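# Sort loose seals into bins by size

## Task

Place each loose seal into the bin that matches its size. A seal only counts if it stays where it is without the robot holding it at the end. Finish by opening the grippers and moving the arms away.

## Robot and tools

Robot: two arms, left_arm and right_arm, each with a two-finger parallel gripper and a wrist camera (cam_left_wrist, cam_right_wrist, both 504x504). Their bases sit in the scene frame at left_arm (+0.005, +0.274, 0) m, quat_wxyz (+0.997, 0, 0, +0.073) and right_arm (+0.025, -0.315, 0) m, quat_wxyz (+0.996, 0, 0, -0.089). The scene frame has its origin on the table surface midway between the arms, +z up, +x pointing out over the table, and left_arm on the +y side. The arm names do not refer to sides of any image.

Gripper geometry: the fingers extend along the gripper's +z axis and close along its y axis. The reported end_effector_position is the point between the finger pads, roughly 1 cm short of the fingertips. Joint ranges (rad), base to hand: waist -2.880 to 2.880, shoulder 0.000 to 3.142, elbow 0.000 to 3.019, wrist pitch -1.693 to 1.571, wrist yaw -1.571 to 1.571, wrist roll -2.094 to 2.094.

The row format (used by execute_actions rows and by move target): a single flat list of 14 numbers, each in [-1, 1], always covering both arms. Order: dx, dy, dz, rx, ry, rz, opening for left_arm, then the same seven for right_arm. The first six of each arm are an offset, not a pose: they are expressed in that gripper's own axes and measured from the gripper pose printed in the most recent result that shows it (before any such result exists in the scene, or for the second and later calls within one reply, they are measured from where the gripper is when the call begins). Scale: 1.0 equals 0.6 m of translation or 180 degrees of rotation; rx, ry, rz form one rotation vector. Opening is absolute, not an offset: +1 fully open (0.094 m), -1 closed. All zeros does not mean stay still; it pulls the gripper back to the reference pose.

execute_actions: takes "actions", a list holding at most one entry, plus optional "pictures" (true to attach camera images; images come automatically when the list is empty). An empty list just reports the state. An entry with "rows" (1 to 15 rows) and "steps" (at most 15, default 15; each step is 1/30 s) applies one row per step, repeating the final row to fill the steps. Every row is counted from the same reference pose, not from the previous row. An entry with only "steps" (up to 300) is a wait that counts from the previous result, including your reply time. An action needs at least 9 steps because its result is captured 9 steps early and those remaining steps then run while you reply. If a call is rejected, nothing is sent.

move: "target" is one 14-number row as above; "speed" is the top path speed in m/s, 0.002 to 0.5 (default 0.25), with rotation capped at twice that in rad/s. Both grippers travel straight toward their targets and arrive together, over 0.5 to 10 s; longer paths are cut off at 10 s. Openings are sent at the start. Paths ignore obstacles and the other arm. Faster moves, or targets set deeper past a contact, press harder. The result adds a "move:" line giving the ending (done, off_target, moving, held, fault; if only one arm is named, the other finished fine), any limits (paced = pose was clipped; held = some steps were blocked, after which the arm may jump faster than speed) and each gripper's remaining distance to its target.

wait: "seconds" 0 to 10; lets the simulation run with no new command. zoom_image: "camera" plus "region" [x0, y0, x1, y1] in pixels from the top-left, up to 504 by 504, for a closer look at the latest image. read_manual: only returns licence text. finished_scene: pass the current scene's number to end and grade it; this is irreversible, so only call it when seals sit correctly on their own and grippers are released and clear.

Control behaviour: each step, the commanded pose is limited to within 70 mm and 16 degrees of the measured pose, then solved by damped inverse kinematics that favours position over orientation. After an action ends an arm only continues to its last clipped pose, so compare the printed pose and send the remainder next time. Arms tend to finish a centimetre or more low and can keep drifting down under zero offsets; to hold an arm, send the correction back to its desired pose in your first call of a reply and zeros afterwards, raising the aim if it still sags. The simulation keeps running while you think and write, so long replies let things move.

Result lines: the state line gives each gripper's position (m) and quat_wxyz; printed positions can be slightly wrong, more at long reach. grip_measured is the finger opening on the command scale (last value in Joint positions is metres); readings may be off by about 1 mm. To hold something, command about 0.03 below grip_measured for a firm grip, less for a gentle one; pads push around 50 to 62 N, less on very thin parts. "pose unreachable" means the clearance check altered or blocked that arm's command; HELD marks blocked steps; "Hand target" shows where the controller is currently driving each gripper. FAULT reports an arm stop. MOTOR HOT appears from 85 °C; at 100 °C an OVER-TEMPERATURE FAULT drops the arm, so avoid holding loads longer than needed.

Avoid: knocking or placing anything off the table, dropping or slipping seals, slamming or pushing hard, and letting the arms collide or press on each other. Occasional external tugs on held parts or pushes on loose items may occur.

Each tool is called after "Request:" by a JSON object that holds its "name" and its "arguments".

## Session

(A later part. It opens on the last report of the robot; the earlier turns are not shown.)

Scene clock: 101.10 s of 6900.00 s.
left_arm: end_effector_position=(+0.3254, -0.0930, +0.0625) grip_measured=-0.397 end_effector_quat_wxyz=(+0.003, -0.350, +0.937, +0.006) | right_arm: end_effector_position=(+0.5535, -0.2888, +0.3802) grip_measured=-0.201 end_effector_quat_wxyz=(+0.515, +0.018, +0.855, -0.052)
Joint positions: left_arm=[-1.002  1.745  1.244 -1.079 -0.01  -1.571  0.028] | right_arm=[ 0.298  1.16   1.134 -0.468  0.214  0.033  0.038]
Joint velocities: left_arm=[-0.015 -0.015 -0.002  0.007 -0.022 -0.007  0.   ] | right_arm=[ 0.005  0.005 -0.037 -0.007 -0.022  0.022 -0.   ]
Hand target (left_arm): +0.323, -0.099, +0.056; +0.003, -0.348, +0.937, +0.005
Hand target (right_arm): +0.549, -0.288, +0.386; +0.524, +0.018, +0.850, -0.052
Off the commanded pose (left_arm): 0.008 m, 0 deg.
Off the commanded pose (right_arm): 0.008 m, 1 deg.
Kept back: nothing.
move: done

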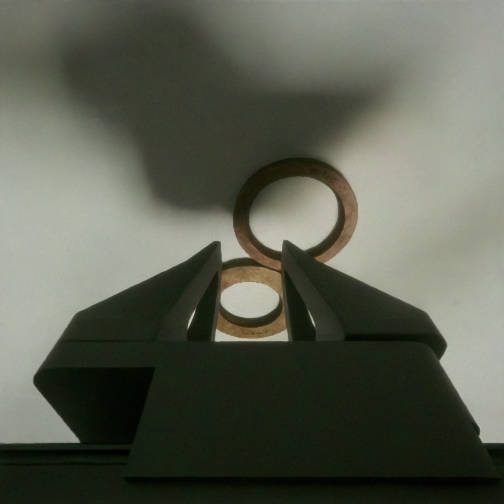

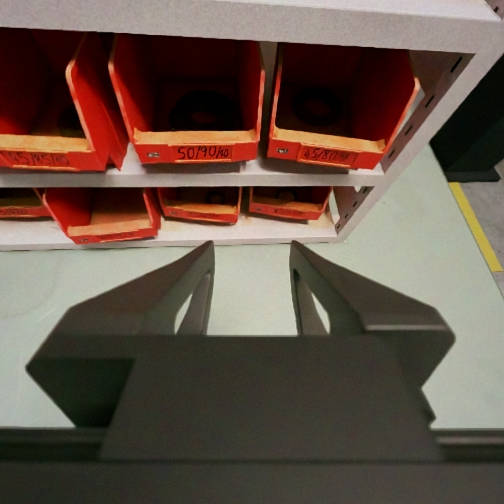

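Request:
{"name": "execute_actions", "arguments": {"actions": [{"rows": [[0, 0.012, 0.02, 0, 0, 0, -0.4, 0, 0, -0.01, 0, -0.005, 0, -0.2], [0, 0.012, 0.03, 0, 0, 0, -0.4, 0, 0, -0.01, 0, -0.005, 0, -0.2], [0, 0.012, 0.04, 0, 0, 0, -0.4, 0, 0, -0.01, 0, -0.005, 0, -0.2], [0, 0.012, 0.05, 0, 0, 0, -0.4, 0, 0, -0.01, 0, -0.005, 0, -0.2], [0, 0.012, 0.055, 0, 0, 0, -0.4, 0, 0, -0.01, 0, -0.005, 0, -0.2]], "steps": 15}]}}

Request:
{"name": "execute_actions", "arguments": {"actions": [{"steps": 15}], "pictures": true}}

Scene clock: 102.13 s of 6900.00 s.
left_arm: end_effector_position=(+0.3190, -0.0856, +0.0441) grip_measured=-0.397 end_effector_quat_wxyz=(+0.004, -0.350, +0.937, +0.004) | right_arm: end_effector_position=(+0.5524, -0.2889, +0.3776) grip_measured=-0.201 end_effector_quat_wxyz=(+0.514, +0.017, +0.856, -0.053)
Joint positions: left_arm=[-1.002  1.745  1.188 -1.02  -0.01  -1.571  0.028] | right_arm=[ 0.298  1.158  1.128 -0.468  0.214  0.033  0.038]
Joint velocities: left_arm=[ 0.015  0.044 -0.217  0.168 -0.007  0.007  0.001] | right_arm=[ 0.005 -0.005 -0.027 -0.002 -0.037  0.022 -0.   ]
Steps of this call (steps 1 to 25: nothing new was sent; steps 26 to 31: the first 6 steps of this action). Readings (end_effector_position):
26: left_arm (+0.3250, -0.0924, +0.0611) | right_arm (+0.5533, -0.2888, +0.3802)
27: left_arm (+0.3246, -0.0920, +0.0588) | right_arm (+0.5531, -0.2889, +0.3797)
29: left_arm (+0.3222, -0.0892, +0.0513) | right_arm (+0.5527, -0.2889, +0.3783)
31: the state above

Scene clock: 102.63 s of 6900.00 s.
left_arm: end_effector_position=(+0.3186, -0.0851, +0.0387) grip_measured=-0.397 end_effector_quat_wxyz=(+0.004, -0.350, +0.937, +0.004) | right_arm: end_effector_position=(+0.5523, -0.2890, +0.3771) grip_measured=-0.201 end_effector_quat_wxyz=(+0.513, +0.017, +0.856, -0.053)
Joint positions: left_arm=[-1.002  1.751  1.18  -1.004 -0.01  -1.571  0.028] | right_arm=[ 0.298  1.158  1.128 -0.468  0.214  0.033  0.038]
Joint velocities: left_arm=[-0.005  0.005  0.007  0.027 -0.007 -0.007 -0.001] | right_arm=[-0.005 -0.015  0.012  0.002 -0.022 -0.037 -0.   ]
Hand target (left_arm): +0.320, -0.087, +0.030; +0.003, -0.350, +0.937, +0.006
Hand target (right_arm): +0.548, -0.288, +0.383; +0.522, +0.017, +0.851, -0.052
Off the commanded pose (left_arm): 0.010 m, 0 deg.
Off the commanded pose (right_arm): 0.007 m, 1 deg.
Kept back: nothing.
Steps of this call (steps 1 to 9: the last 9 steps of your previous action; steps 10 to 15: nothing new was sent). Readings (end_effector_position):
1: left_arm (+0.3180, -0.0844, +0.0416) | right_arm (+0.5523, -0.2890, +0.3771)
2: left_arm (+0.3176, -0.0840, +0.0400) | right_arm (+0.5523, -0.2890, +0.3771)
4: left_arm (+0.3180, -0.0844, +0.0387) | right_arm (+0.5523, -0.2890, +0.3771)
8: left_arm (+0.3186, -0.0851, +0.0387) | right_arm (+0.5523, -0.2890, +0.3771)
15: the state above

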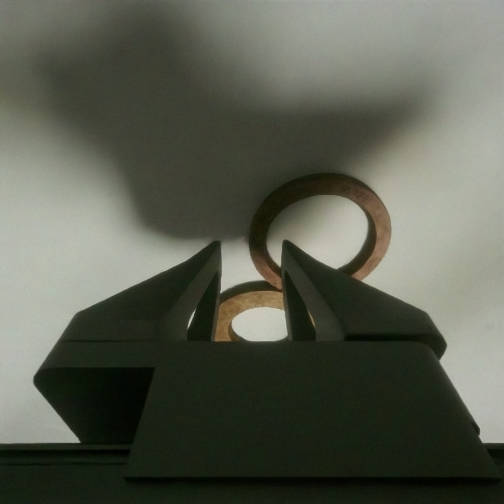

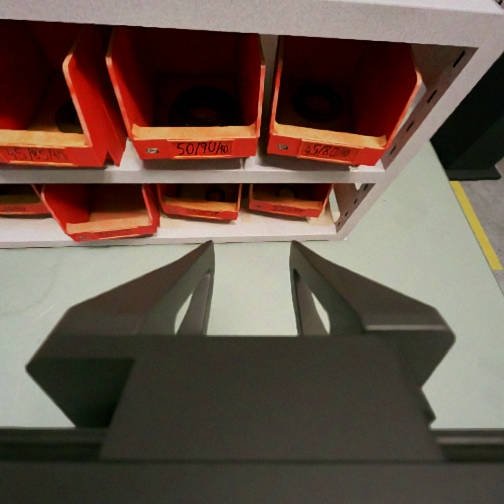

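Request:
{"name": "execute_actions", "arguments": {"actions": [{"rows": [[0, -0.006, 0.02, 0, 0, 0, -0.4, 0, 0, -0.01, 0, -0.005, 0, -0.2], [0, -0.006, 0.03, 0, 0, 0, -0.4, 0, 0, -0.01, 0, -0.005, 0, -0.2], [0, -0.006, 0.04, 0, 0, 0, -0.4, 0, 0, -0.01, 0, -0.005, 0, -0.2], [0, -0.006, 0.05, 0, 0, 0, -0.4, 0, 0, -0.01, 0, -0.005, 0, -0.2]], "steps": 15}]}}

Request:
{"name": "execute_actions", "arguments": {"actions": [{"steps": 15}], "pictures": true}}

Scene clock: 103.33 s of 6900.00 s.
left_arm: end_effector_position=(+0.3224, -0.0895, +0.0313) grip_measured=-0.397 end_effector_quat_wxyz=(+0.009, -0.350, +0.937, -0.009) | right_arm: end_effector_position=(+0.5512, -0.2891, +0.3741) grip_measured=-0.201 end_effector_quat_wxyz=(+0.511, +0.017, +0.858, -0.053)
Joint positions: left_arm=[-1.002  1.759  1.168 -0.956 -0.01  -1.571  0.028] | right_arm=[ 0.298  1.157  1.122 -0.468  0.214  0.033  0.038]
Joint velocities: left_arm=[ 0.005  0.132 -0.076  0.139 -0.007  0.051 -0.001] | right_arm=[-0.005 -0.024 -0.027  0.002 -0.051 -0.007 -0.   ]
Steps of this call (steps 1 to 15: nothing new was sent; steps 16 to 21: the first 6 steps of this action). Readings (end_effector_position):
16: left_arm (+0.3189, -0.0855, +0.0387) | right_arm (+0.5522, -0.2890, +0.3767)
17: left_arm (+0.3197, -0.0864, +0.0384) | right_arm (+0.5520, -0.2890, +0.3764)
19: left_arm (+0.3217, -0.0886, +0.0360) | right_arm (+0.5515, -0.2891, +0.3752)
21: the state above

Scene clock: 103.83 s of 6900.00 s.
left_arm: end_effector_position=(+0.3203, -0.0871, +0.0186) grip_measured=-0.397 end_effector_quat_wxyz=(+0.006, -0.350, +0.937, +0.000) | right_arm: end_effector_position=(+0.5512, -0.2892, +0.3739) grip_measured=-0.201 end_effector_quat_wxyz=(+0.511, +0.017, +0.858, -0.053)
Joint positions: left_arm=[-1.002  1.782  1.161 -0.946 -0.01  -1.571  0.028] | right_arm=[ 0.298  1.157  1.121 -0.468  0.214  0.033  0.038]
Joint velocities: left_arm=[-0.005 -0.024 -0.002 -0.012 -0.022 -0.022  0.001] | right_arm=[ 0.015 -0.005 -0.027  0.002 -0.051 -0.081 -0.   ]
Hand target (left_arm): +0.321, -0.088, +0.009; +0.004, -0.350, +0.937, +0.004
Hand target (right_arm): +0.547, -0.288, +0.380; +0.520, +0.017, +0.852, -0.053
Off the commanded pose (left_arm): 0.010 m, 0 deg.
Off the commanded pose (right_arm): 0.007 m, 1 deg.
Kept back: nothing.
Steps of this call (steps 1 to 9: the last 9 steps of your previous action; steps 10 to 15: nothing new was sent). Readings (end_effector_position):
1: left_arm (+0.3222, -0.0892, +0.0284) | right_arm (+0.5512, -0.2892, +0.3739)
2: left_arm (+0.3216, -0.0885, +0.0257) | right_arm (+0.5512, -0.2892, +0.3739)
4: left_arm (+0.3206, -0.0874, +0.0213) | right_arm (+0.5512, -0.2892, +0.3739)
8: left_arm (+0.3201, -0.0868, +0.0186) | right_arm (+0.5512, -0.2892, +0.3739)
15: the state above

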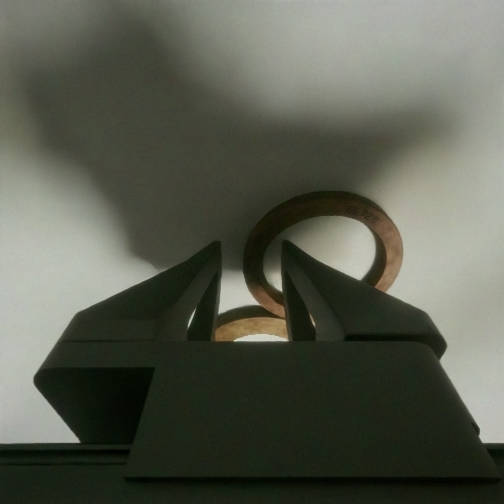

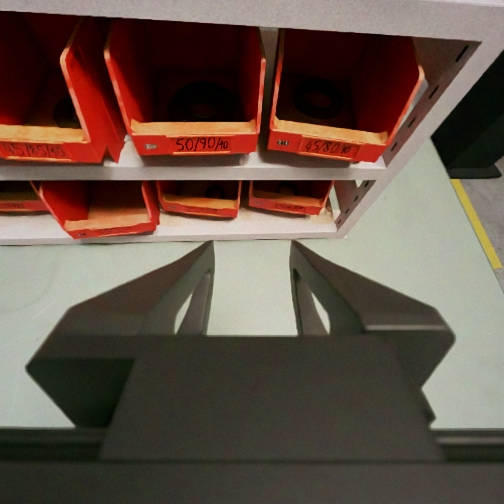

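Request:
{"name": "execute_actions", "arguments": {"actions": [{"rows": [[0, 0, 0.025, 0, 0, 0, -0.4, 0, 0, -0.02, 0, -0.008, 0, -0.2], [0, 0, 0.025, 0, 0, 0, -0.4, 0, 0, -0.02, 0, -0.008, 0, -0.2], [0, 0, 0.025, 0, 0, 0, -0.4, 0, 0, -0.02, 0, -0.008, 0, -0.2], [0, 0, 0.025, 0, 0, 0, -0.4, 0, 0, -0.02, 0, -0.008, 0, -0.2], [0, 0, 0.025, 0, 0, 0, -0.4, 0, 0, -0.02, 0, -0.008, 0, -0.2], [0, 0, 0.025, 0, 0, 0, -0.4, 0, 0, -0.02, 0, -0.008, 0, -0.2], [0, 0, 0.02, 0, 0, 0, -0.87, 0, 0, -0.02, 0, -0.008, 0, -0.2]], "steps": 15}]}}

Request:
{"name": "execute_actions", "arguments": {"actions": [{"steps": 15}], "pictures": true}}

Scene clock: 104.77 s of 6900.00 s.
left_arm: end_effector_position=(+0.3203, -0.0870, +0.0152) grip_measured=-0.397 end_effector_quat_wxyz=(+0.007, -0.350, +0.937, -0.005) | right_arm: end_effector_position=(+0.5447, -0.2904, +0.3715) grip_measured=-0.201 end_effector_quat_wxyz=(+0.510, +0.018, +0.858, -0.055)
Joint positions: left_arm=[-1.002  1.782  1.15  -0.925 -0.01  -1.571  0.028] | right_arm=[ 0.298  1.14   1.103 -0.468  0.217  0.033  0.038]
Joint velocities: left_arm=[-0.005 -0.005 -0.017  0.002 -0.051 -0.051 -0.   ] | right_arm=[ 0.005 -0.063 -0.042  0.002  0.022  0.022 -0.   ]
Steps of this call (steps 1 to 22: nothing new was sent; steps 23 to 28: the first 6 steps of this action). Readings (end_effector_position):
23: left_arm (+0.3205, -0.0872, +0.0181) | right_arm (+0.5507, -0.2894, +0.3731)
24: left_arm (+0.3209, -0.0878, +0.0174) | right_arm (+0.5495, -0.2897, +0.3727)
26: left_arm (+0.3208, -0.0876, +0.0160) | right_arm (+0.5465, -0.2902, +0.3711)
28: the state above

Scene clock: 105.27 s of 6900.00 s.
left_arm: end_effector_position=(+0.3203, -0.0871, +0.0152) grip_measured=-0.831 end_effector_quat_wxyz=(+0.007, -0.350, +0.937, -0.005) | right_arm: end_effector_position=(+0.5437, -0.2906, +0.3733) grip_measured=-0.201 end_effector_quat_wxyz=(+0.512, +0.018, +0.857, -0.054)
Joint positions: left_arm=[-1.002  1.782  1.15  -0.925 -0.01  -1.571  0.008] | right_arm=[ 0.298  1.136  1.103 -0.468  0.217  0.033  0.038]
Joint velocities: left_arm=[-0.015 -0.024  0.002 -0.007 -0.022  0.081 -0.001] | right_arm=[-0.005 -0.005 -0.002 -0.012 -0.081 -0.007  0.   ]
Hand target (left_arm): +0.320, -0.087, +0.007; +0.005, -0.350, +0.937, -0.000
Hand target (right_arm): +0.541, -0.288, +0.379; +0.522, +0.016, +0.851, -0.053
Off the commanded pose (left_arm): 0.009 m, 1 deg.
Off the commanded pose (right_arm): 0.007 m, 1 deg.
Kept back: nothing.
Steps of this call (steps 1 to 9: the last 9 steps of your previous action; steps 10 to 15: nothing new was sent). Readings (end_effector_position):
1: left_arm (+0.3203, -0.0871, +0.0152) | right_arm (+0.5444, -0.2905, +0.3718)
2: left_arm (+0.3203, -0.0871, +0.0152) | right_arm (+0.5441, -0.2905, +0.3724)
4: left_arm (+0.3203, -0.0871, +0.0152) | right_arm (+0.5438, -0.2906, +0.3731)
8: left_arm (+0.3203, -0.0871, +0.0152) | right_arm (+0.5437, -0.2906, +0.3733)
15: the state above

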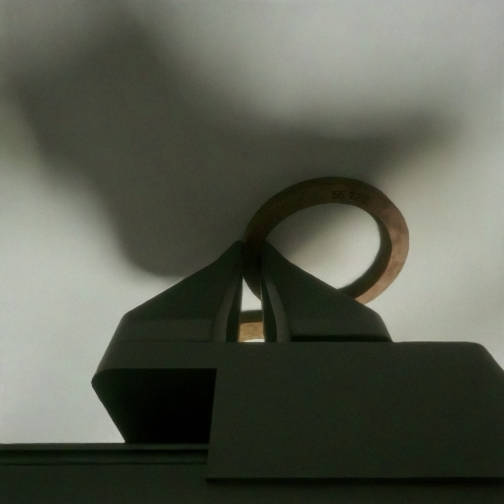

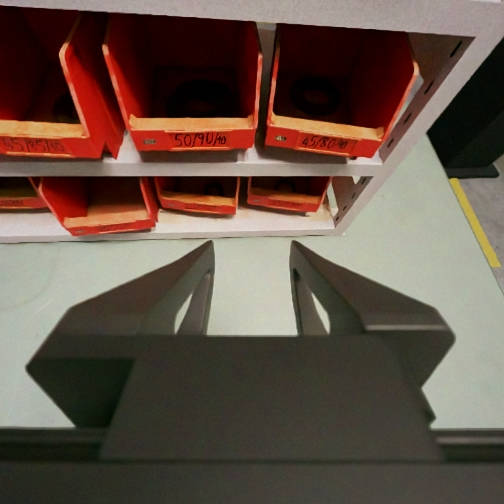

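Request:
{"name": "zoom_image", "arguments": {"camera": "cam_left_wrist", "region": [270, 160, 430, 260]}}

Request:
{"name": "move", "arguments": {"target": [0, 0, -0.25, 0, 0, 0, -0.87, 0, 0, -0.01, 0, -0.008, 0, -0.2], "speed": 0.2}}

Region (270, 160, 430, 260) of cam_left_wrist's 504x504 image, scaled by 3.150, with more detail than that image has; it fills the top 315 rows of this view, and the rest is white.

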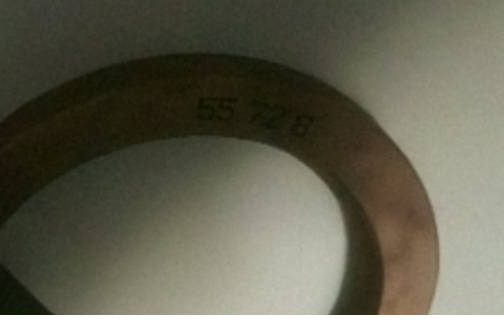

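Scene clock: 106.70 s of 6900.00 s.
left_arm: end_effector_position=(+0.3120, -0.0775, +0.1466) grip_measured=-0.831 end_effector_quat_wxyz=(+0.001, -0.350, +0.937, +0.012) | right_arm: end_effector_position=(+0.5413, -0.2910, +0.3680) grip_measured=-0.201 end_effector_quat_wxyz=(+0.509, +0.018, +0.859, -0.055)
Joint positions: left_arm=[-1.002  1.617  1.316 -1.291 -0.01  -1.571  0.008] | right_arm=[ 0.298  1.132  1.089 -0.465  0.218  0.033  0.038]
Joint velocities: left_arm=[-0.005 -0.005 -0.002 -0.017 -0.007  0.022 -0.001] | right_arm=[-0.015 -0.005 -0.002 -0.007 -0.007  0.022 -0.   ]
Hand target (left_arm): +0.319, -0.084, +0.165; +0.007, -0.350, +0.937, -0.005
Hand target (right_arm): +0.538, -0.290, +0.376; +0.522, +0.017, +0.851, -0.055
Off the commanded pose (left_arm): 0.021 m, 2 deg.
Off the commanded pose (right_arm): 0.009 m, 2 deg.
Kept back: nothing.
move: off_target (left_arm)

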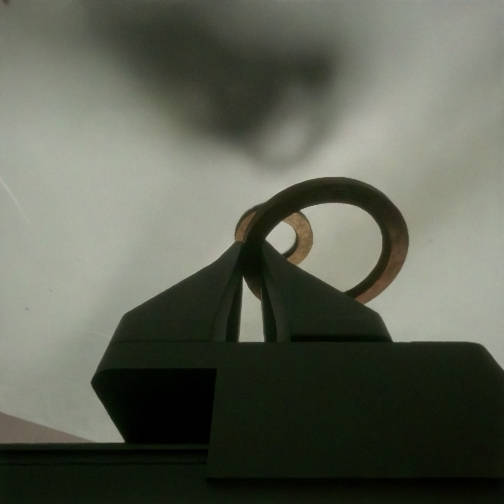

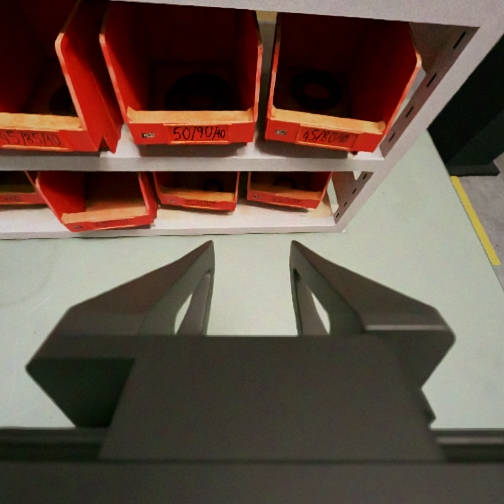

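Request:
{"name": "move", "arguments": {"target": [-0.648, -0.110, -0.369, 0.1318, -0.3337, 0.1995, -0.87, 0, 0, -0.01, 0, -0.008, 0, -0.2], "speed": 0.25}}

Scene clock: 110.90 s of 6900.00 s.
left_arm: end_effector_position=(+0.6366, +0.1243, +0.3444) grip_measured=-0.832 end_effector_quat_wxyz=(+0.498, -0.006, +0.867, -0.001) | right_arm: end_effector_position=(+0.5395, -0.2913, +0.3660) grip_measured=-0.201 end_effector_quat_wxyz=(+0.509, +0.018, +0.859, -0.055)
Joint positions: left_arm=[-0.447  1.501  1.387 -0.435 -0.265 -0.167  0.008] | right_arm=[ 0.298  1.127  1.08  -0.462  0.219  0.033  0.038]
Joint velocities: left_arm=[-0.015  0.005 -0.002  0.007  0.022  0.037 -0.001] | right_arm=[ 0.005 -0.005 -0.017 -0.007  0.022 -0.037 -0.001]
Hand target (left_arm): +0.652, +0.120, +0.365; +0.519, -0.006, +0.855, -0.005
Hand target (right_arm): +0.536, -0.290, +0.371; +0.520, +0.017, +0.852, -0.055
Off the commanded pose (left_arm): 0.030 m, 3 deg.
Off the commanded pose (right_arm): 0.006 m, 1 deg.
Kept back: nothing.
move: off_target (left_arm)

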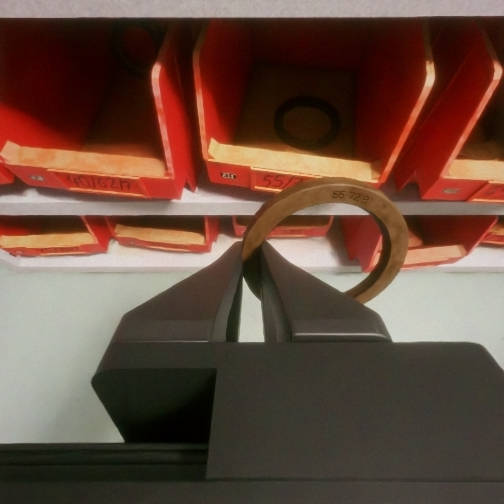

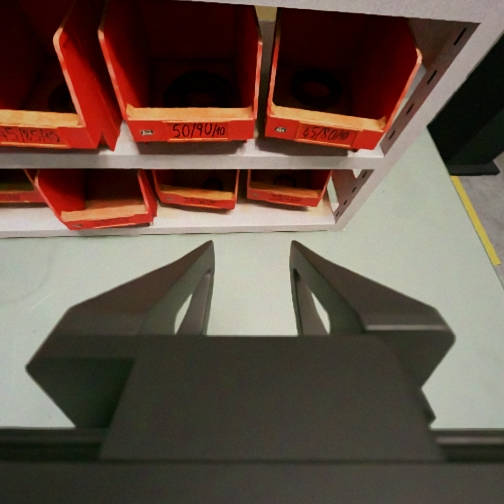

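Request:
{"name": "move", "arguments": {"target": [-0.085, -0.013, 0.1015, 0, -0.017, 0, -0.87, 0, 0, -0.01, 0, -0.008, 0, -0.2], "speed": 0.1}}

Scene clock: 113.03 s of 6900.00 s.
left_arm: end_effector_position=(+0.6960, +0.1153, +0.3396) grip_measured=-0.832 end_effector_quat_wxyz=(+0.502, -0.003, +0.865, +0.002) | right_arm: end_effector_position=(+0.5368, -0.2917, +0.3612) grip_measured=-0.201 end_effector_quat_wxyz=(+0.507, +0.018, +0.860, -0.056)
Joint positions: left_arm=[-0.432  1.654  1.551 -0.435 -0.255 -0.149  0.008] | right_arm=[ 0.298  1.122  1.067 -0.458  0.219  0.033  0.038]
Joint velocities: left_arm=[-0.005 -0.005  0.007  0.002 -0.022 -0.007 -0.001] | right_arm=[ 0.005 -0.005 -0.007  0.002 -0.022  0.007  0.   ]
Hand target (left_arm): +0.713, +0.116, +0.358; +0.521, -0.007, +0.853, -0.001
Hand target (right_arm): +0.534, -0.291, +0.369; +0.520, +0.017, +0.852, -0.055
Off the commanded pose (left_arm): 0.026 m, 3 deg.
Off the commanded pose (right_arm): 0.008 m, 2 deg.
Kept back: nothing.
move: off_target (left_arm)

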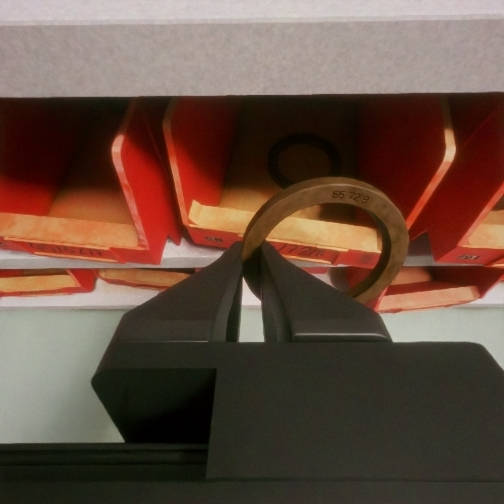

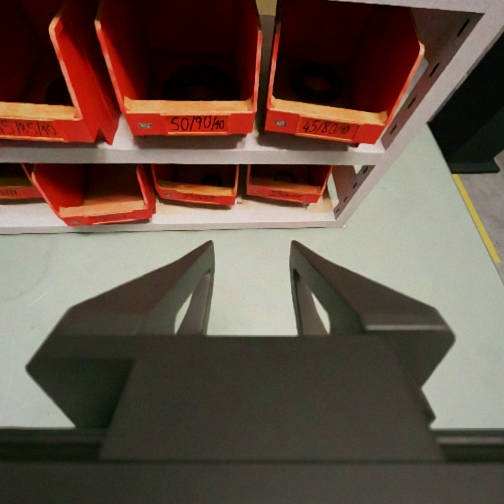

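Request:
{"name": "move", "arguments": {"target": [-0.104, 0, 0.1345, 0, -0.015, 0, -0.87, 0, 0, -0.01, 0, -0.008, 0, -0.2], "speed": 0.06}}

Scene clock: 116.17 s of 6900.00 s.
left_arm: end_effector_position=(+0.7787, +0.1070, +0.3263) grip_measured=-0.832 end_effector_quat_wxyz=(+0.502, +0.001, +0.865, +0.001) | right_arm: end_effector_position=(+0.5343, -0.2920, +0.3570) grip_measured=-0.201 end_effector_quat_wxyz=(+0.505, +0.018, +0.861, -0.056)
Joint positions: left_arm=[-0.407  1.878  1.822 -0.478 -0.228 -0.13   0.008] | right_arm=[ 0.298  1.117  1.055 -0.455  0.219  0.033  0.038]
Joint velocities: left_arm=[-0.015 -0.005 -0.007  0.012 -0.037 -0.081  0.   ] | right_arm=[-0.005 -0.015 -0.022 -0.002 -0.066 -0.022  0.   ]
Hand target (left_arm): +0.794, +0.114, +0.353; +0.523, -0.003, +0.853, +0.002
Hand target (right_arm): +0.532, -0.291, +0.364; +0.518, +0.017, +0.854, -0.056
Off the commanded pose (left_arm): 0.034 m, 3 deg.
Off the commanded pose (right_arm): 0.008 m, 2 deg.
Kept back: nothing.
move: off_target (left_arm)

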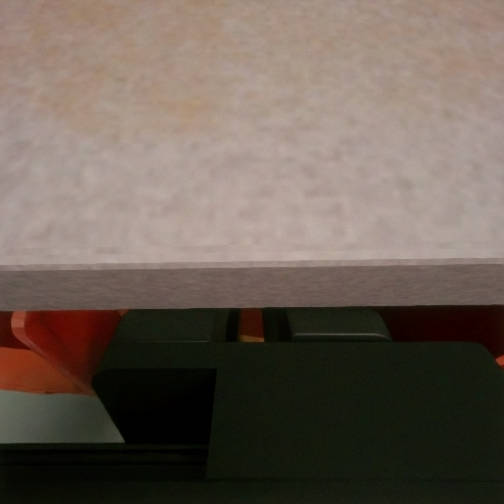

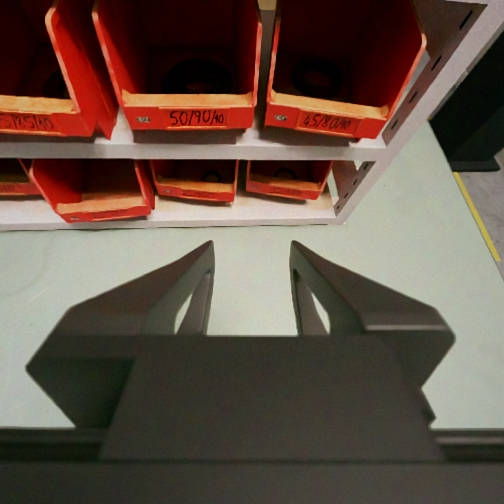

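Request:
{"name": "execute_actions", "arguments": {"actions": [{"rows": [[-0.049, 0.005, 0.012, 0, -0.017, 0, -0.87, 0, 0, -0.01, 0, -0.008, 0, -0.2]], "steps": 15}]}}

Request:
{"name": "execute_actions", "arguments": {"actions": [{"steps": 15}]}}

Scene clock: 117.03 s of 6900.00 s.
left_arm: end_effector_position=(+0.7789, +0.1070, +0.3257) grip_measured=-0.832 end_effector_quat_wxyz=(+0.502, +0.001, +0.865, +0.002) | right_arm: end_effector_position=(+0.5318, -0.2925, +0.3525) grip_measured=-0.201 end_effector_quat_wxyz=(+0.503, +0.018, +0.862, -0.057)
Joint positions: left_arm=[-0.407  1.879  1.822 -0.478 -0.228 -0.128  0.008] | right_arm=[ 0.298  1.112  1.042 -0.452  0.22   0.033  0.038]
Joint velocities: left_arm=[ 0.005  0.005 -0.007 -0.017 -0.007  0.037 -0.   ] | right_arm=[-0.005 -0.005 -0.042 -0.007  0.022 -0.022 -0.   ]
Steps of this call (steps 1 to 20: nothing new was sent; steps 21 to 26: the first 6 steps of this action). Readings (end_effector_position):
21: left_arm (+0.7788, +0.1070, +0.3260) | right_arm (+0.5342, -0.2921, +0.3568)
22: left_arm (+0.7788, +0.1070, +0.3260) | right_arm (+0.5338, -0.2922, +0.3561)
24: left_arm (+0.7789, +0.1070, +0.3257) | right_arm (+0.5324, -0.2923, +0.3541)
26: the state above

Scene clock: 117.53 s of 6900.00 s.
left_arm: end_effector_position=(+0.7789, +0.1070, +0.3257) grip_measured=-0.832 end_effector_quat_wxyz=(+0.502, +0.002, +0.865, +0.002) | right_arm: end_effector_position=(+0.5316, -0.2925, +0.3524) grip_measured=-0.201 end_effector_quat_wxyz=(+0.503, +0.018, +0.862, -0.057)
Joint positions: left_arm=[-0.407  1.879  1.822 -0.478 -0.228 -0.127  0.008] | right_arm=[ 0.298  1.112  1.041 -0.452  0.22   0.033  0.038]
Joint velocities: left_arm=[ 0.015  0.005  0.007 -0.017  0.007 -0.11  -0.002] | right_arm=[-0.015 -0.005 -0.002 -0.002  0.11  -0.066  0.   ]
Hand target (left_arm): +0.797, +0.110, +0.348; +0.525, +0.001, +0.851, +0.001
Hand target (right_arm): +0.529, -0.291, +0.360; +0.516, +0.017, +0.855, -0.056
Off the commanded pose (left_arm): 0.031 m, 3 deg.
Off the commanded pose (right_arm): 0.008 m, 2 deg.
Kept back: nothing.
Steps of this call (steps 1 to 9: the last 9 steps of your previous action; steps 10 to 15: nothing new was sent). Readings (end_effector_position):
1: left_arm (+0.7789, +0.1070, +0.3257) | right_arm (+0.5317, -0.2925, +0.3523)
2: left_arm (+0.7789, +0.1070, +0.3257) | right_arm (+0.5317, -0.2925, +0.3523)
4: left_arm (+0.7789, +0.1070, +0.3257) | right_arm (+0.5316, -0.2925, +0.3524)
8: left_arm (+0.7789, +0.1070, +0.3257) | right_arm (+0.5316, -0.2925, +0.3524)
15: the state above

Request:
{"name": "execute_actions", "arguments": {"actions": [{"rows": [[-0.04, 0.0, -0.01, 0, -0.017, 0, -0.45, 0, 0, -0.015, 0, -0.008, 0, -0.2]], "steps": 15}]}}

Request:
{"name": "execute_actions", "arguments": {"actions": [{"steps": 12}]}}

Request:
{"name": "move", "arguments": {"target": [0.03, 0, -0.2, 0, -0.01, 0, -0.45, 0, 0, -0.015, 0, -0.008, 0, -0.2], "speed": 0.1}}

Scene clock: 121.17 s of 6900.00 s.
left_arm: end_effector_position=(+0.7787, +0.1063, +0.3258) grip_measured=-0.453 end_effector_quat_wxyz=(+0.502, +0.002, +0.865, +0.002) | right_arm: end_effector_position=(+0.5269, -0.2934, +0.3495) grip_measured=-0.201 end_effector_quat_wxyz=(+0.502, +0.018, +0.863, -0.058)
Joint positions: left_arm=[-0.408  1.879  1.822 -0.478 -0.229 -0.127  0.026] | right_arm=[ 0.298  1.1    1.027 -0.452  0.222  0.033  0.038]
Joint velocities: left_arm=[ 0.005 -0.005  0.007 -0.027  0.037  0.125 -0.   ] | right_arm=[ 0.005 -0.024 -0.007 -0.002 -0.022 -0.066 -0.001]
Steps of this call (steps 1 to 90: nothing new was sent; then 0.43 s passed at rest; steps 91 to 96: the first 6 steps of this action). Readings (end_effector_position):
91: left_arm (+0.7789, +0.1070, +0.3257) | right_arm (+0.5312, -0.2927, +0.3519)
92: left_arm (+0.7788, +0.1067, +0.3257) | right_arm (+0.5305, -0.2929, +0.3514)
94: left_arm (+0.7788, +0.1065, +0.3258) | right_arm (+0.5281, -0.2932, +0.3499)
96: the state above

Scene clock: 121.57 s of 6900.00 s.
left_arm: end_effector_position=(+0.7787, +0.1063, +0.3258) grip_measured=-0.453 end_effector_quat_wxyz=(+0.502, +0.002, +0.865, +0.002) | right_arm: end_effector_position=(+0.5264, -0.2934, +0.3502) grip_measured=-0.201 end_effector_quat_wxyz=(+0.503, +0.018, +0.862, -0.058)
Joint positions: left_arm=[-0.408  1.879  1.822 -0.478 -0.229 -0.127  0.026] | right_arm=[ 0.298  1.098  1.026 -0.452  0.222  0.033  0.038]
Joint velocities: left_arm=[-0.015 -0.005  0.002 -0.007 -0.022  0.022 -0.   ] | right_arm=[-0.005 -0.005 -0.022  0.002  0.022 -0.007 -0.001]
Hand target (left_arm): +0.784, +0.107, +0.350; +0.524, +0.001, +0.851, +0.001
Hand target (right_arm): +0.524, -0.291, +0.357; +0.514, +0.017, +0.856, -0.057
Off the commanded pose (left_arm): 0.025 m, 3 deg.
Off the commanded pose (right_arm): 0.007 m, 2 deg.
Kept back: nothing.
Steps of this call (steps 1 to 9: the last 9 steps of your previous action; steps 10 to 12: nothing new was sent). Readings (end_effector_position):
1: left_arm (+0.7787, +0.1063, +0.3258) | right_arm (+0.5266, -0.2934, +0.3496)
2: left_arm (+0.7787, +0.1063, +0.3258) | right_arm (+0.5266, -0.2934, +0.3498)
4: left_arm (+0.7787, +0.1063, +0.3258) | right_arm (+0.5264, -0.2934, +0.3502)
8: left_arm (+0.7787, +0.1063, +0.3258) | right_arm (+0.5264, -0.2934, +0.3502)
12: the state above

Scene clock: 123.47 s of 6900.00 s.
left_arm: end_effector_position=(+0.6690, +0.1127, +0.3549) grip_measured=-0.453 end_effector_quat_wxyz=(+0.500, +0.005, +0.866, +0.009) | right_arm: end_effector_position=(+0.5215, -0.2944, +0.3493) grip_measured=-0.201 end_effector_quat_wxyz=(+0.503, +0.019, +0.862, -0.058)
Joint positions: left_arm=[-0.452  1.587  1.511 -0.469 -0.275 -0.139  0.026] | right_arm=[ 0.298  1.085  1.014 -0.452  0.224  0.033  0.038]
Joint velocities: left_arm=[-0.015  0.005 -0.002  0.002 -0.007 -0.022 -0.   ] | right_arm=[-0.005 -0.015  0.007 -0.012 -0.051  0.007 -0.001]
Hand target (left_arm): +0.666, +0.108, +0.370; +0.515, +0.002, +0.857, +0.002
Hand target (right_arm): +0.519, -0.292, +0.355; +0.514, +0.017, +0.856, -0.058
Off the commanded pose (left_arm): 0.017 m, 2 deg.
Off the commanded pose (right_arm): 0.006 m, 1 deg.
Kept back: nothing.
move: off_target (left_arm)

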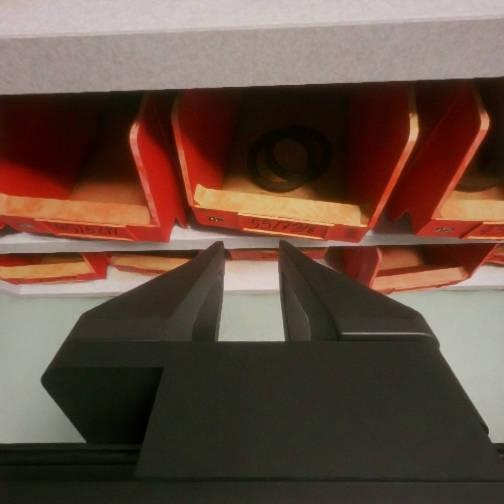

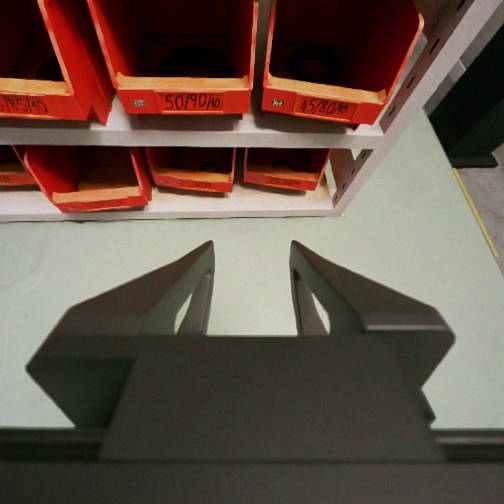

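Request:
{"name": "move", "arguments": {"target": [0.7017, -0.400, -0.382, -0.0896, 0.3257, -0.1684, -0.36, 0.098, -0.21, -0.19, 0, 0, 0, 0.2], "speed": 0.28}}

Scene clock: 127.73 s of 6900.00 s.
left_arm: end_effector_position=(+0.2553, -0.1107, +0.1066) grip_measured=-0.363 end_effector_quat_wxyz=(+0.008, -0.275, +0.962, +0.003) | right_arm: end_effector_position=(+0.3865, -0.4075, +0.3718) grip_measured=+0.199 end_effector_quat_wxyz=(+0.509, +0.022, +0.859, -0.056)
Joint positions: left_arm=[-1.145  1.622  1.211 -1.16  -0.017 -1.556  0.03 ] | right_arm=[-0.147  0.718  0.872 -0.659 -0.166 -0.175  0.056]
Joint velocities: left_arm=[-0.015 -0.015  0.002 -0.022  0.007  0.037 -0.002] | right_arm=[-0.005 -0.005 -0.007 -0.017  0.037 -0.022 -0.   ]
Hand target (left_arm): +0.257, -0.113, +0.099; +0.007, -0.280, +0.960, +0.005
Hand target (right_arm): +0.383, -0.409, +0.366; +0.503, +0.018, +0.862, -0.059
Off the commanded pose (left_arm): 0.014 m, 1 deg.
Off the commanded pose (right_arm): 0.009 m, 1 deg.
Kept back: nothing.
move: off_target (left_arm)

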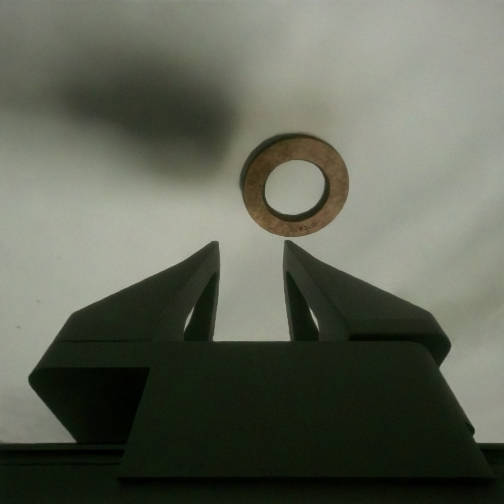

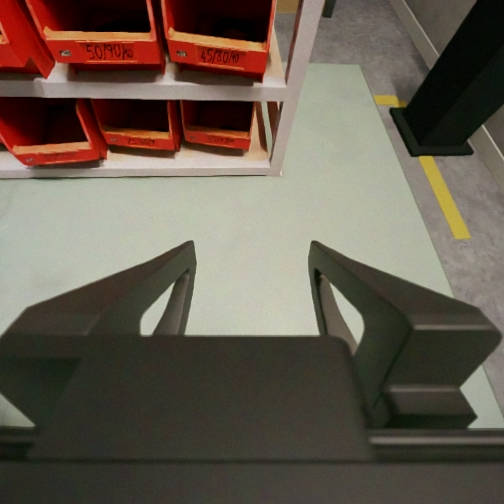

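Request:
{"name": "zoom_image", "arguments": {"camera": "cam_left_wrist", "region": [225, 120, 365, 250]}}

Region (225, 120, 365, 250) of cam_left_wrist's 504x504 image, scaled by 3.600, with more detail than that image has; it fills the top 468 rows of this view, and the rest is white.

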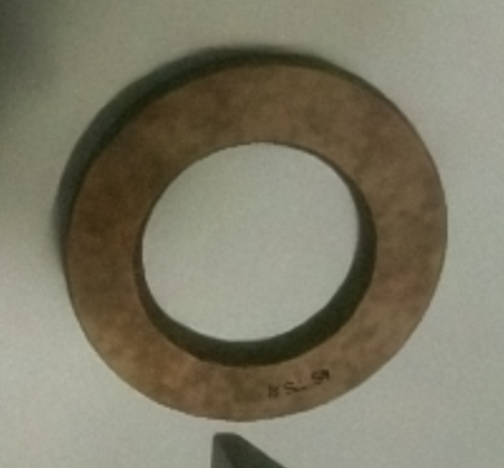

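Request:
{"name": "move", "arguments": {"target": [0.004, -0.006, 0.105, 0.003, 0.003, 0, -0.25, 0, 0, -0.005, 0, 0, 0, 0.2], "speed": 0.15}}

Scene clock: 129.63 s of 6900.00 s.
left_arm: end_effector_position=(+0.2544, -0.1117, +0.0494) grip_measured=-0.253 end_effector_quat_wxyz=(+0.005, -0.276, +0.961, -0.002) | right_arm: end_effector_position=(+0.3865, -0.4075, +0.3718) grip_measured=+0.199 end_effector_quat_wxyz=(+0.509, +0.022, +0.859, -0.056)
Joint positions: left_arm=[-1.145  1.69   1.129 -1.003 -0.009 -1.559  0.035] | right_arm=[-0.147  0.718  0.872 -0.659 -0.166 -0.176  0.056]
Joint velocities: left_arm=[ 0.015 -0.005 -0.002 -0.027  0.051  0.007  0.   ] | right_arm=[-0.005  0.005 -0.007  0.002 -0.022 -0.037  0.   ]
Hand target (left_arm): +0.255, -0.115, +0.044; +0.004, -0.275, +0.962, -0.003
Hand target (right_arm): +0.384, -0.407, +0.373; +0.509, +0.022, +0.859, -0.056
Off the commanded pose (left_arm): 0.007 m, 0 deg.
Off the commanded pose (right_arm): 0.003 m, 0 deg.
Kept back: nothing.
move: done

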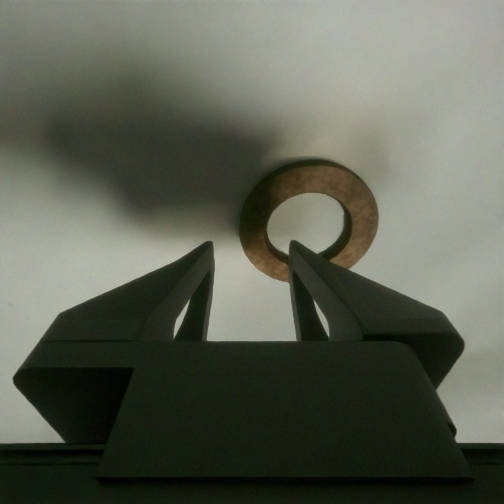

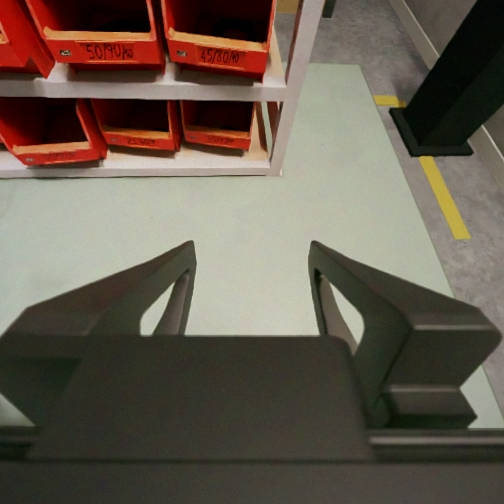

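Request:
{"name": "execute_actions", "arguments": {"actions": [{"rows": [[0, 0, 0.025, 0, 0, 0, -0.25, 0, 0, -0.005, 0, 0, 0, 0.2], [0, 0, 0.035, 0, 0, 0, -0.25, 0, 0, -0.005, 0, 0, 0, 0.2], [0, 0, 0.045, 0, 0, 0, -0.25, 0, 0, -0.005, 0, 0, 0, 0.2], [0, 0, 0.055, 0, 0, 0, -0.25, 0, 0, -0.005, 0, 0, 0, 0.2], [0, 0, 0.065, 0, 0, 0, -0.25, 0, 0, -0.005, 0, 0, 0, 0.2], [0, 0, 0.072, 0, 0, 0, -0.25, 0, 0, -0.005, 0, 0, 0, 0.2]], "steps": 15}]}}

Request:
{"name": "execute_actions", "arguments": {"actions": [{"steps": 15}], "pictures": true}}

Scene clock: 130.37 s of 6900.00 s.
left_arm: end_effector_position=(+0.2554, -0.1132, +0.0351) grip_measured=-0.253 end_effector_quat_wxyz=(+0.009, -0.276, +0.961, -0.015) | right_arm: end_effector_position=(+0.3865, -0.4075, +0.3718) grip_measured=+0.199 end_effector_quat_wxyz=(+0.509, +0.022, +0.859, -0.056)
Joint positions: left_arm=[-1.145  1.7    1.098 -0.934 -0.009 -1.559  0.035] | right_arm=[-0.147  0.718  0.872 -0.659 -0.166 -0.176  0.056]
Joint velocities: left_arm=[-0.005  0.171 -0.173  0.379 -0.022 -0.037 -0.001] | right_arm=[ 0.005 -0.015 -0.007 -0.007  0.022 -0.037  0.001]
Steps of this call (steps 1 to 16: nothing new was sent; steps 17 to 22: the first 6 steps of this action). Readings (end_effector_position):
17: left_arm (+0.2546, -0.1120, +0.0488) | right_arm (+0.3865, -0.4075, +0.3718)
18: left_arm (+0.2550, -0.1127, +0.0476) | right_arm (+0.3865, -0.4075, +0.3718)
20: left_arm (+0.2555, -0.1134, +0.0429) | right_arm (+0.3865, -0.4075, +0.3718)
22: the state above

Scene clock: 130.87 s of 6900.00 s.
left_arm: end_effector_position=(+0.2538, -0.1108, +0.0142) grip_measured=-0.253 end_effector_quat_wxyz=(+0.006, -0.276, +0.961, -0.005) | right_arm: end_effector_position=(+0.3865, -0.4075, +0.3718) grip_measured=+0.199 end_effector_quat_wxyz=(+0.509, +0.022, +0.859, -0.056)
Joint positions: left_arm=[-1.145  1.738  1.084 -0.903 -0.009 -1.559  0.035] | right_arm=[-0.147  0.718  0.872 -0.659 -0.166 -0.176  0.056]
Joint velocities: left_arm=[-0.024 -0.015  0.007 -0.002  0.007  0.066  0.001] | right_arm=[-0.005  0.005 -0.007  0.007  0.066 -0.022 -0.   ]
Hand target (left_arm): +0.254, -0.112, +0.006; +0.005, -0.276, +0.961, -0.002
Hand target (right_arm): +0.384, -0.407, +0.373; +0.509, +0.022, +0.859, -0.056
Off the commanded pose (left_arm): 0.008 m, 0 deg.
Off the commanded pose (right_arm): 0.003 m, 0 deg.
Kept back: nothing.
Steps of this call (steps 1 to 9: the last 9 steps of your previous action; steps 10 to 15: nothing new was sent). Readings (end_effector_position):
1: left_arm (+0.2552, -0.1129, +0.0305) | right_arm (+0.3865, -0.4075, +0.3718)
2: left_arm (+0.2547, -0.1121, +0.0259) | right_arm (+0.3865, -0.4075, +0.3718)
4: left_arm (+0.2537, -0.1106, +0.0182) | right_arm (+0.3865, -0.4075, +0.3718)
8: left_arm (+0.2537, -0.1106, +0.0142) | right_arm (+0.3865, -0.4075, +0.3718)
15: the state above

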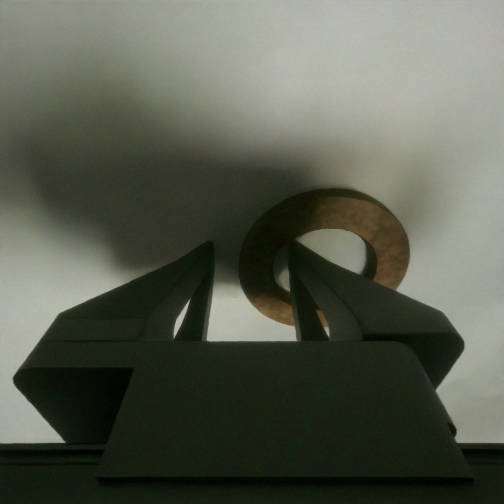

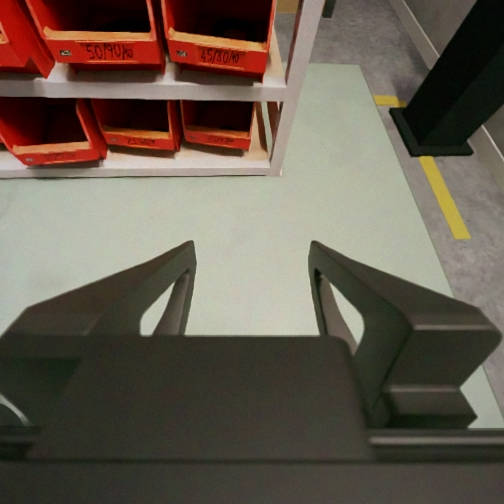

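Request:
{"name": "execute_actions", "arguments": {"actions": [{"rows": [[0, 0, -0.002, 0, 0, 0, -0.73, 0, 0, -0.005, 0, 0, 0, 0.2]], "steps": 15}]}}

Request:
{"name": "execute_actions", "arguments": {"actions": [{"steps": 12}]}}

Scene clock: 131.30 s of 6900.00 s.
left_arm: end_effector_position=(+0.2538, -0.1108, +0.0142) grip_measured=-0.691 end_effector_quat_wxyz=(+0.006, -0.276, +0.961, -0.005) | right_arm: end_effector_position=(+0.3865, -0.4075, +0.3718) grip_measured=+0.199 end_effector_quat_wxyz=(+0.509, +0.022, +0.859, -0.056)
Joint positions: left_arm=[-1.145  1.738  1.084 -0.903 -0.008 -1.559  0.015] | right_arm=[-0.147  0.718  0.872 -0.659 -0.166 -0.176  0.056]
Joint velocities: left_arm=[ 0.015 -0.005 -0.002 -0.012 -0.007 -0.007  0.002] | right_arm=[-0.005 -0.005  0.027  0.012  0.037  0.007  0.001]
Steps of this call (steps 1 to 7: nothing new was sent; steps 8 to 13: the first 6 steps of this action). Readings (end_effector_position):
8: left_arm (+0.2538, -0.1108, +0.0142) | right_arm (+0.3865, -0.4075, +0.3718)
9: left_arm (+0.2538, -0.1108, +0.0142) | right_arm (+0.3865, -0.4075, +0.3718)
11: left_arm (+0.2538, -0.1108, +0.0142) | right_arm (+0.3865, -0.4075, +0.3718)
13: the state above

Scene clock: 131.70 s of 6900.00 s.
left_arm: end_effector_position=(+0.2538, -0.1108, +0.0142) grip_measured=-0.691 end_effector_quat_wxyz=(+0.006, -0.276, +0.961, -0.005) | right_arm: end_effector_position=(+0.3865, -0.4075, +0.3718) grip_measured=+0.199 end_effector_quat_wxyz=(+0.509, +0.022, +0.859, -0.056)
Joint positions: left_arm=[-1.145  1.738  1.084 -0.903 -0.008 -1.559  0.015] | right_arm=[-0.147  0.718  0.872 -0.659 -0.166 -0.176  0.056]
Joint velocities: left_arm=[ 0.005 -0.005 -0.002 -0.017  0.007  0.037 -0.001] | right_arm=[-0.015  0.015 -0.012  0.007 -0.051  0.022 -0.001]
Hand target (left_arm): +0.254, -0.111, +0.015; +0.006, -0.276, +0.961, -0.005
Hand target (right_arm): +0.384, -0.407, +0.373; +0.509, +0.022, +0.859, -0.056
Off the commanded pose (left_arm): 0.001 m, 0 deg.
Off the commanded pose (right_arm): 0.003 m, 0 deg.
Kept back: nothing.
Steps of this call (steps 1 to 9: the last 9 steps of your previous action; steps 10 to 12: nothing new was sent). Readings (end_effector_position):
1: left_arm (+0.2538, -0.1108, +0.0142) | right_arm (+0.3865, -0.4075, +0.3718)
2: left_arm (+0.2538, -0.1108, +0.0142) | right_arm (+0.3865, -0.4075, +0.3718)
4: left_arm (+0.2538, -0.1108, +0.0142) | right_arm (+0.3865, -0.4075, +0.3718)
8: left_arm (+0.2538, -0.1108, +0.0142) | right_arm (+0.3865, -0.4075, +0.3718)
12: the state above

Request:
{"name": "move", "arguments": {"target": [0, 0, -0.2, 0, 0, 0, -0.73, 0, 0, -0.005, 0, 0, 0, 0.2], "speed": 0.25}}

Scene clock: 133.10 s of 6900.00 s.
left_arm: end_effector_position=(+0.2483, -0.1023, +0.1239) grip_measured=-0.691 end_effector_quat_wxyz=(+0.004, -0.276, +0.961, +0.002) | right_arm: end_effector_position=(+0.3865, -0.4075, +0.3718) grip_measured=+0.199 end_effector_quat_wxyz=(+0.509, +0.022, +0.859, -0.056)
Joint positions: left_arm=[-1.145  1.579  1.207 -1.201 -0.008 -1.559  0.015] | right_arm=[-0.147  0.718  0.872 -0.659 -0.166 -0.176  0.056]
Joint velocities: left_arm=[-0.024 -0.024 -0.007 -0.012 -0.007  0.007  0.001] | right_arm=[-0.005 -0.005 -0.017 -0.007 -0.051  0.022 -0.   ]
Hand target (left_arm): +0.253, -0.109, +0.134; +0.006, -0.276, +0.961, -0.005
Hand target (right_arm): +0.384, -0.407, +0.373; +0.509, +0.022, +0.859, -0.056
Off the commanded pose (left_arm): 0.013 m, 1 deg.
Off the commanded pose (right_arm): 0.003 m, 0 deg.
Kept back: nothing.
move: off_target (left_arm)

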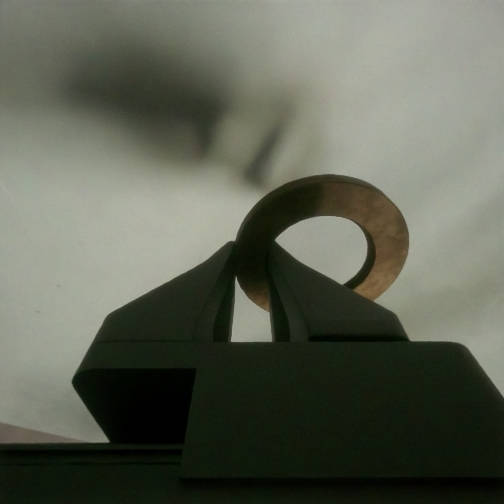

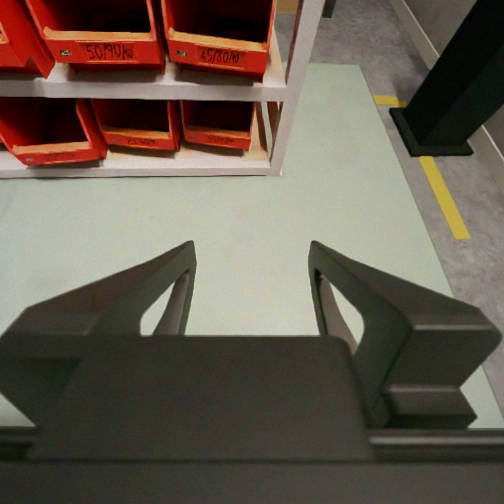

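Request:
{"name": "execute_actions", "arguments": {"actions": [], "pictures": true}}

Scene clock: 134.67 s of 6900.00 s.
left_arm: end_effector_position=(+0.2483, -0.1023, +0.1239) grip_measured=-0.691 end_effector_quat_wxyz=(+0.004, -0.276, +0.961, +0.003) | right_arm: end_effector_position=(+0.3865, -0.4075, +0.3718) grip_measured=+0.199 end_effector_quat_wxyz=(+0.509, +0.022, +0.859, -0.056)
Joint positions: left_arm=[-1.145  1.579  1.207 -1.202 -0.008 -1.559  0.015] | right_arm=[-0.147  0.718  0.872 -0.659 -0.166 -0.176  0.056]
Joint velocities: left_arm=[-0.005  0.005 -0.002 -0.007 -0.037  0.022 -0.   ] | right_arm=[-0.024  0.005 -0.002  0.002 -0.022  0.081 -0.001]
Hand target (left_arm): +0.253, -0.109, +0.134; +0.006, -0.276, +0.961, -0.005
Hand target (right_arm): +0.384, -0.407, +0.373; +0.509, +0.022, +0.859, -0.056
Off the commanded pose (left_arm): 0.013 m, 1 deg.
Off the commanded pose (right_arm): 0.003 m, 0 deg.
Kept back: nothing.
Steps of this call (steps 1 to 47: nothing new was sent). Readings (end_effector_position):
1: left_arm (+0.2483, -0.1023, +0.1239) | right_arm (+0.3865, -0.4075, +0.3718)
2: left_arm (+0.2483, -0.1023, +0.1239) | right_arm (+0.3865, -0.4075, +0.3718)
4: left_arm (+0.2483, -0.1023, +0.1239) | right_arm (+0.3865, -0.4075, +0.3718)
8: left_arm (+0.2483, -0.1023, +0.1239) | right_arm (+0.3865, -0.4075, +0.3718)
47: the state above

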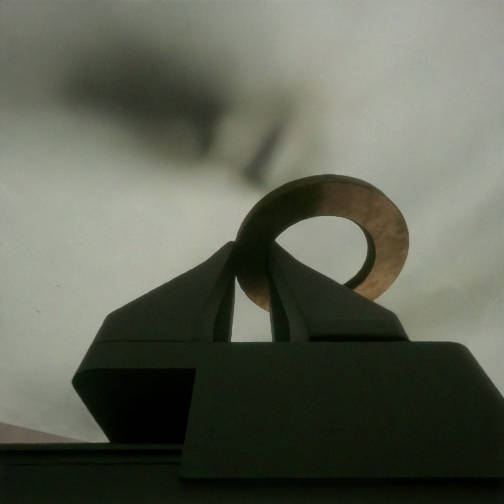

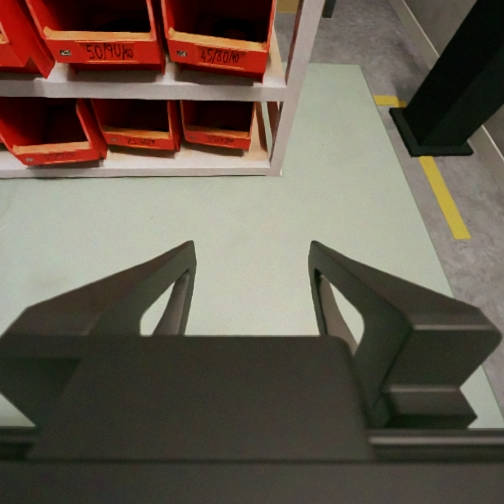

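Request:
{"name": "move", "arguments": {"target": [-0.985,0.4687,-0.393,0.0995,-0.338,0.158,-0.73, 0,0,-0.005,0,0,0,0.2], "speed": 0.3}}

Scene clock: 138.77 s of 6900.00 s.
left_arm: end_effector_position=(+0.5903, +0.4406, +0.3309) grip_measured=-0.692 end_effector_quat_wxyz=(+0.492, -0.018, +0.870, -0.013) | right_arm: end_effector_position=(+0.3865, -0.4075, +0.3718) grip_measured=+0.199 end_effector_quat_wxyz=(+0.509, +0.022, +0.859, -0.056)
Joint positions: left_arm=[ 0.221  1.41   1.264 -0.427  0.317  0.152  0.014] | right_arm=[-0.147  0.718  0.872 -0.659 -0.166 -0.176  0.056]
Joint velocities: left_arm=[ 0.005 -0.015 -0.002 -0.007 -0.007  0.007  0.001] | right_arm=[-0.005 -0.015  0.002  0.007 -0.095 -0.066 -0.001]
Hand target (left_arm): +0.605, +0.443, +0.358; +0.517, -0.006, +0.856, -0.004
Hand target (right_arm): +0.384, -0.407, +0.373; +0.509, +0.022, +0.859, -0.056
Off the commanded pose (left_arm): 0.036 m, 5 deg.
Off the commanded pose (right_arm): 0.003 m, 0 deg.
Kept back: nothing.
move: off_target (left_arm)

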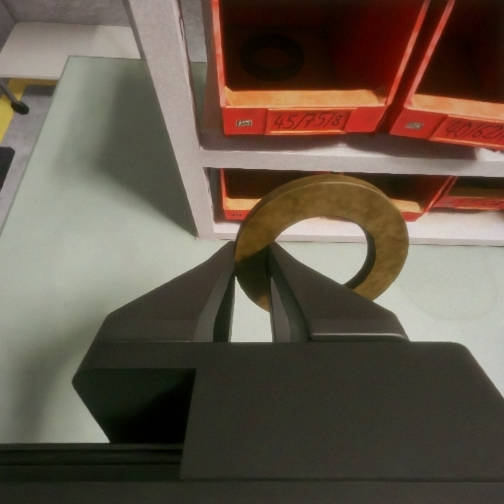

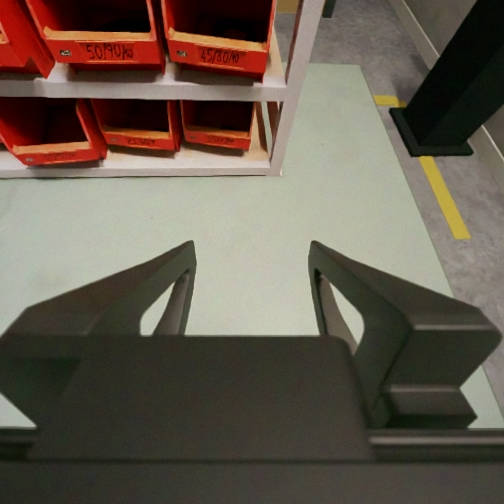

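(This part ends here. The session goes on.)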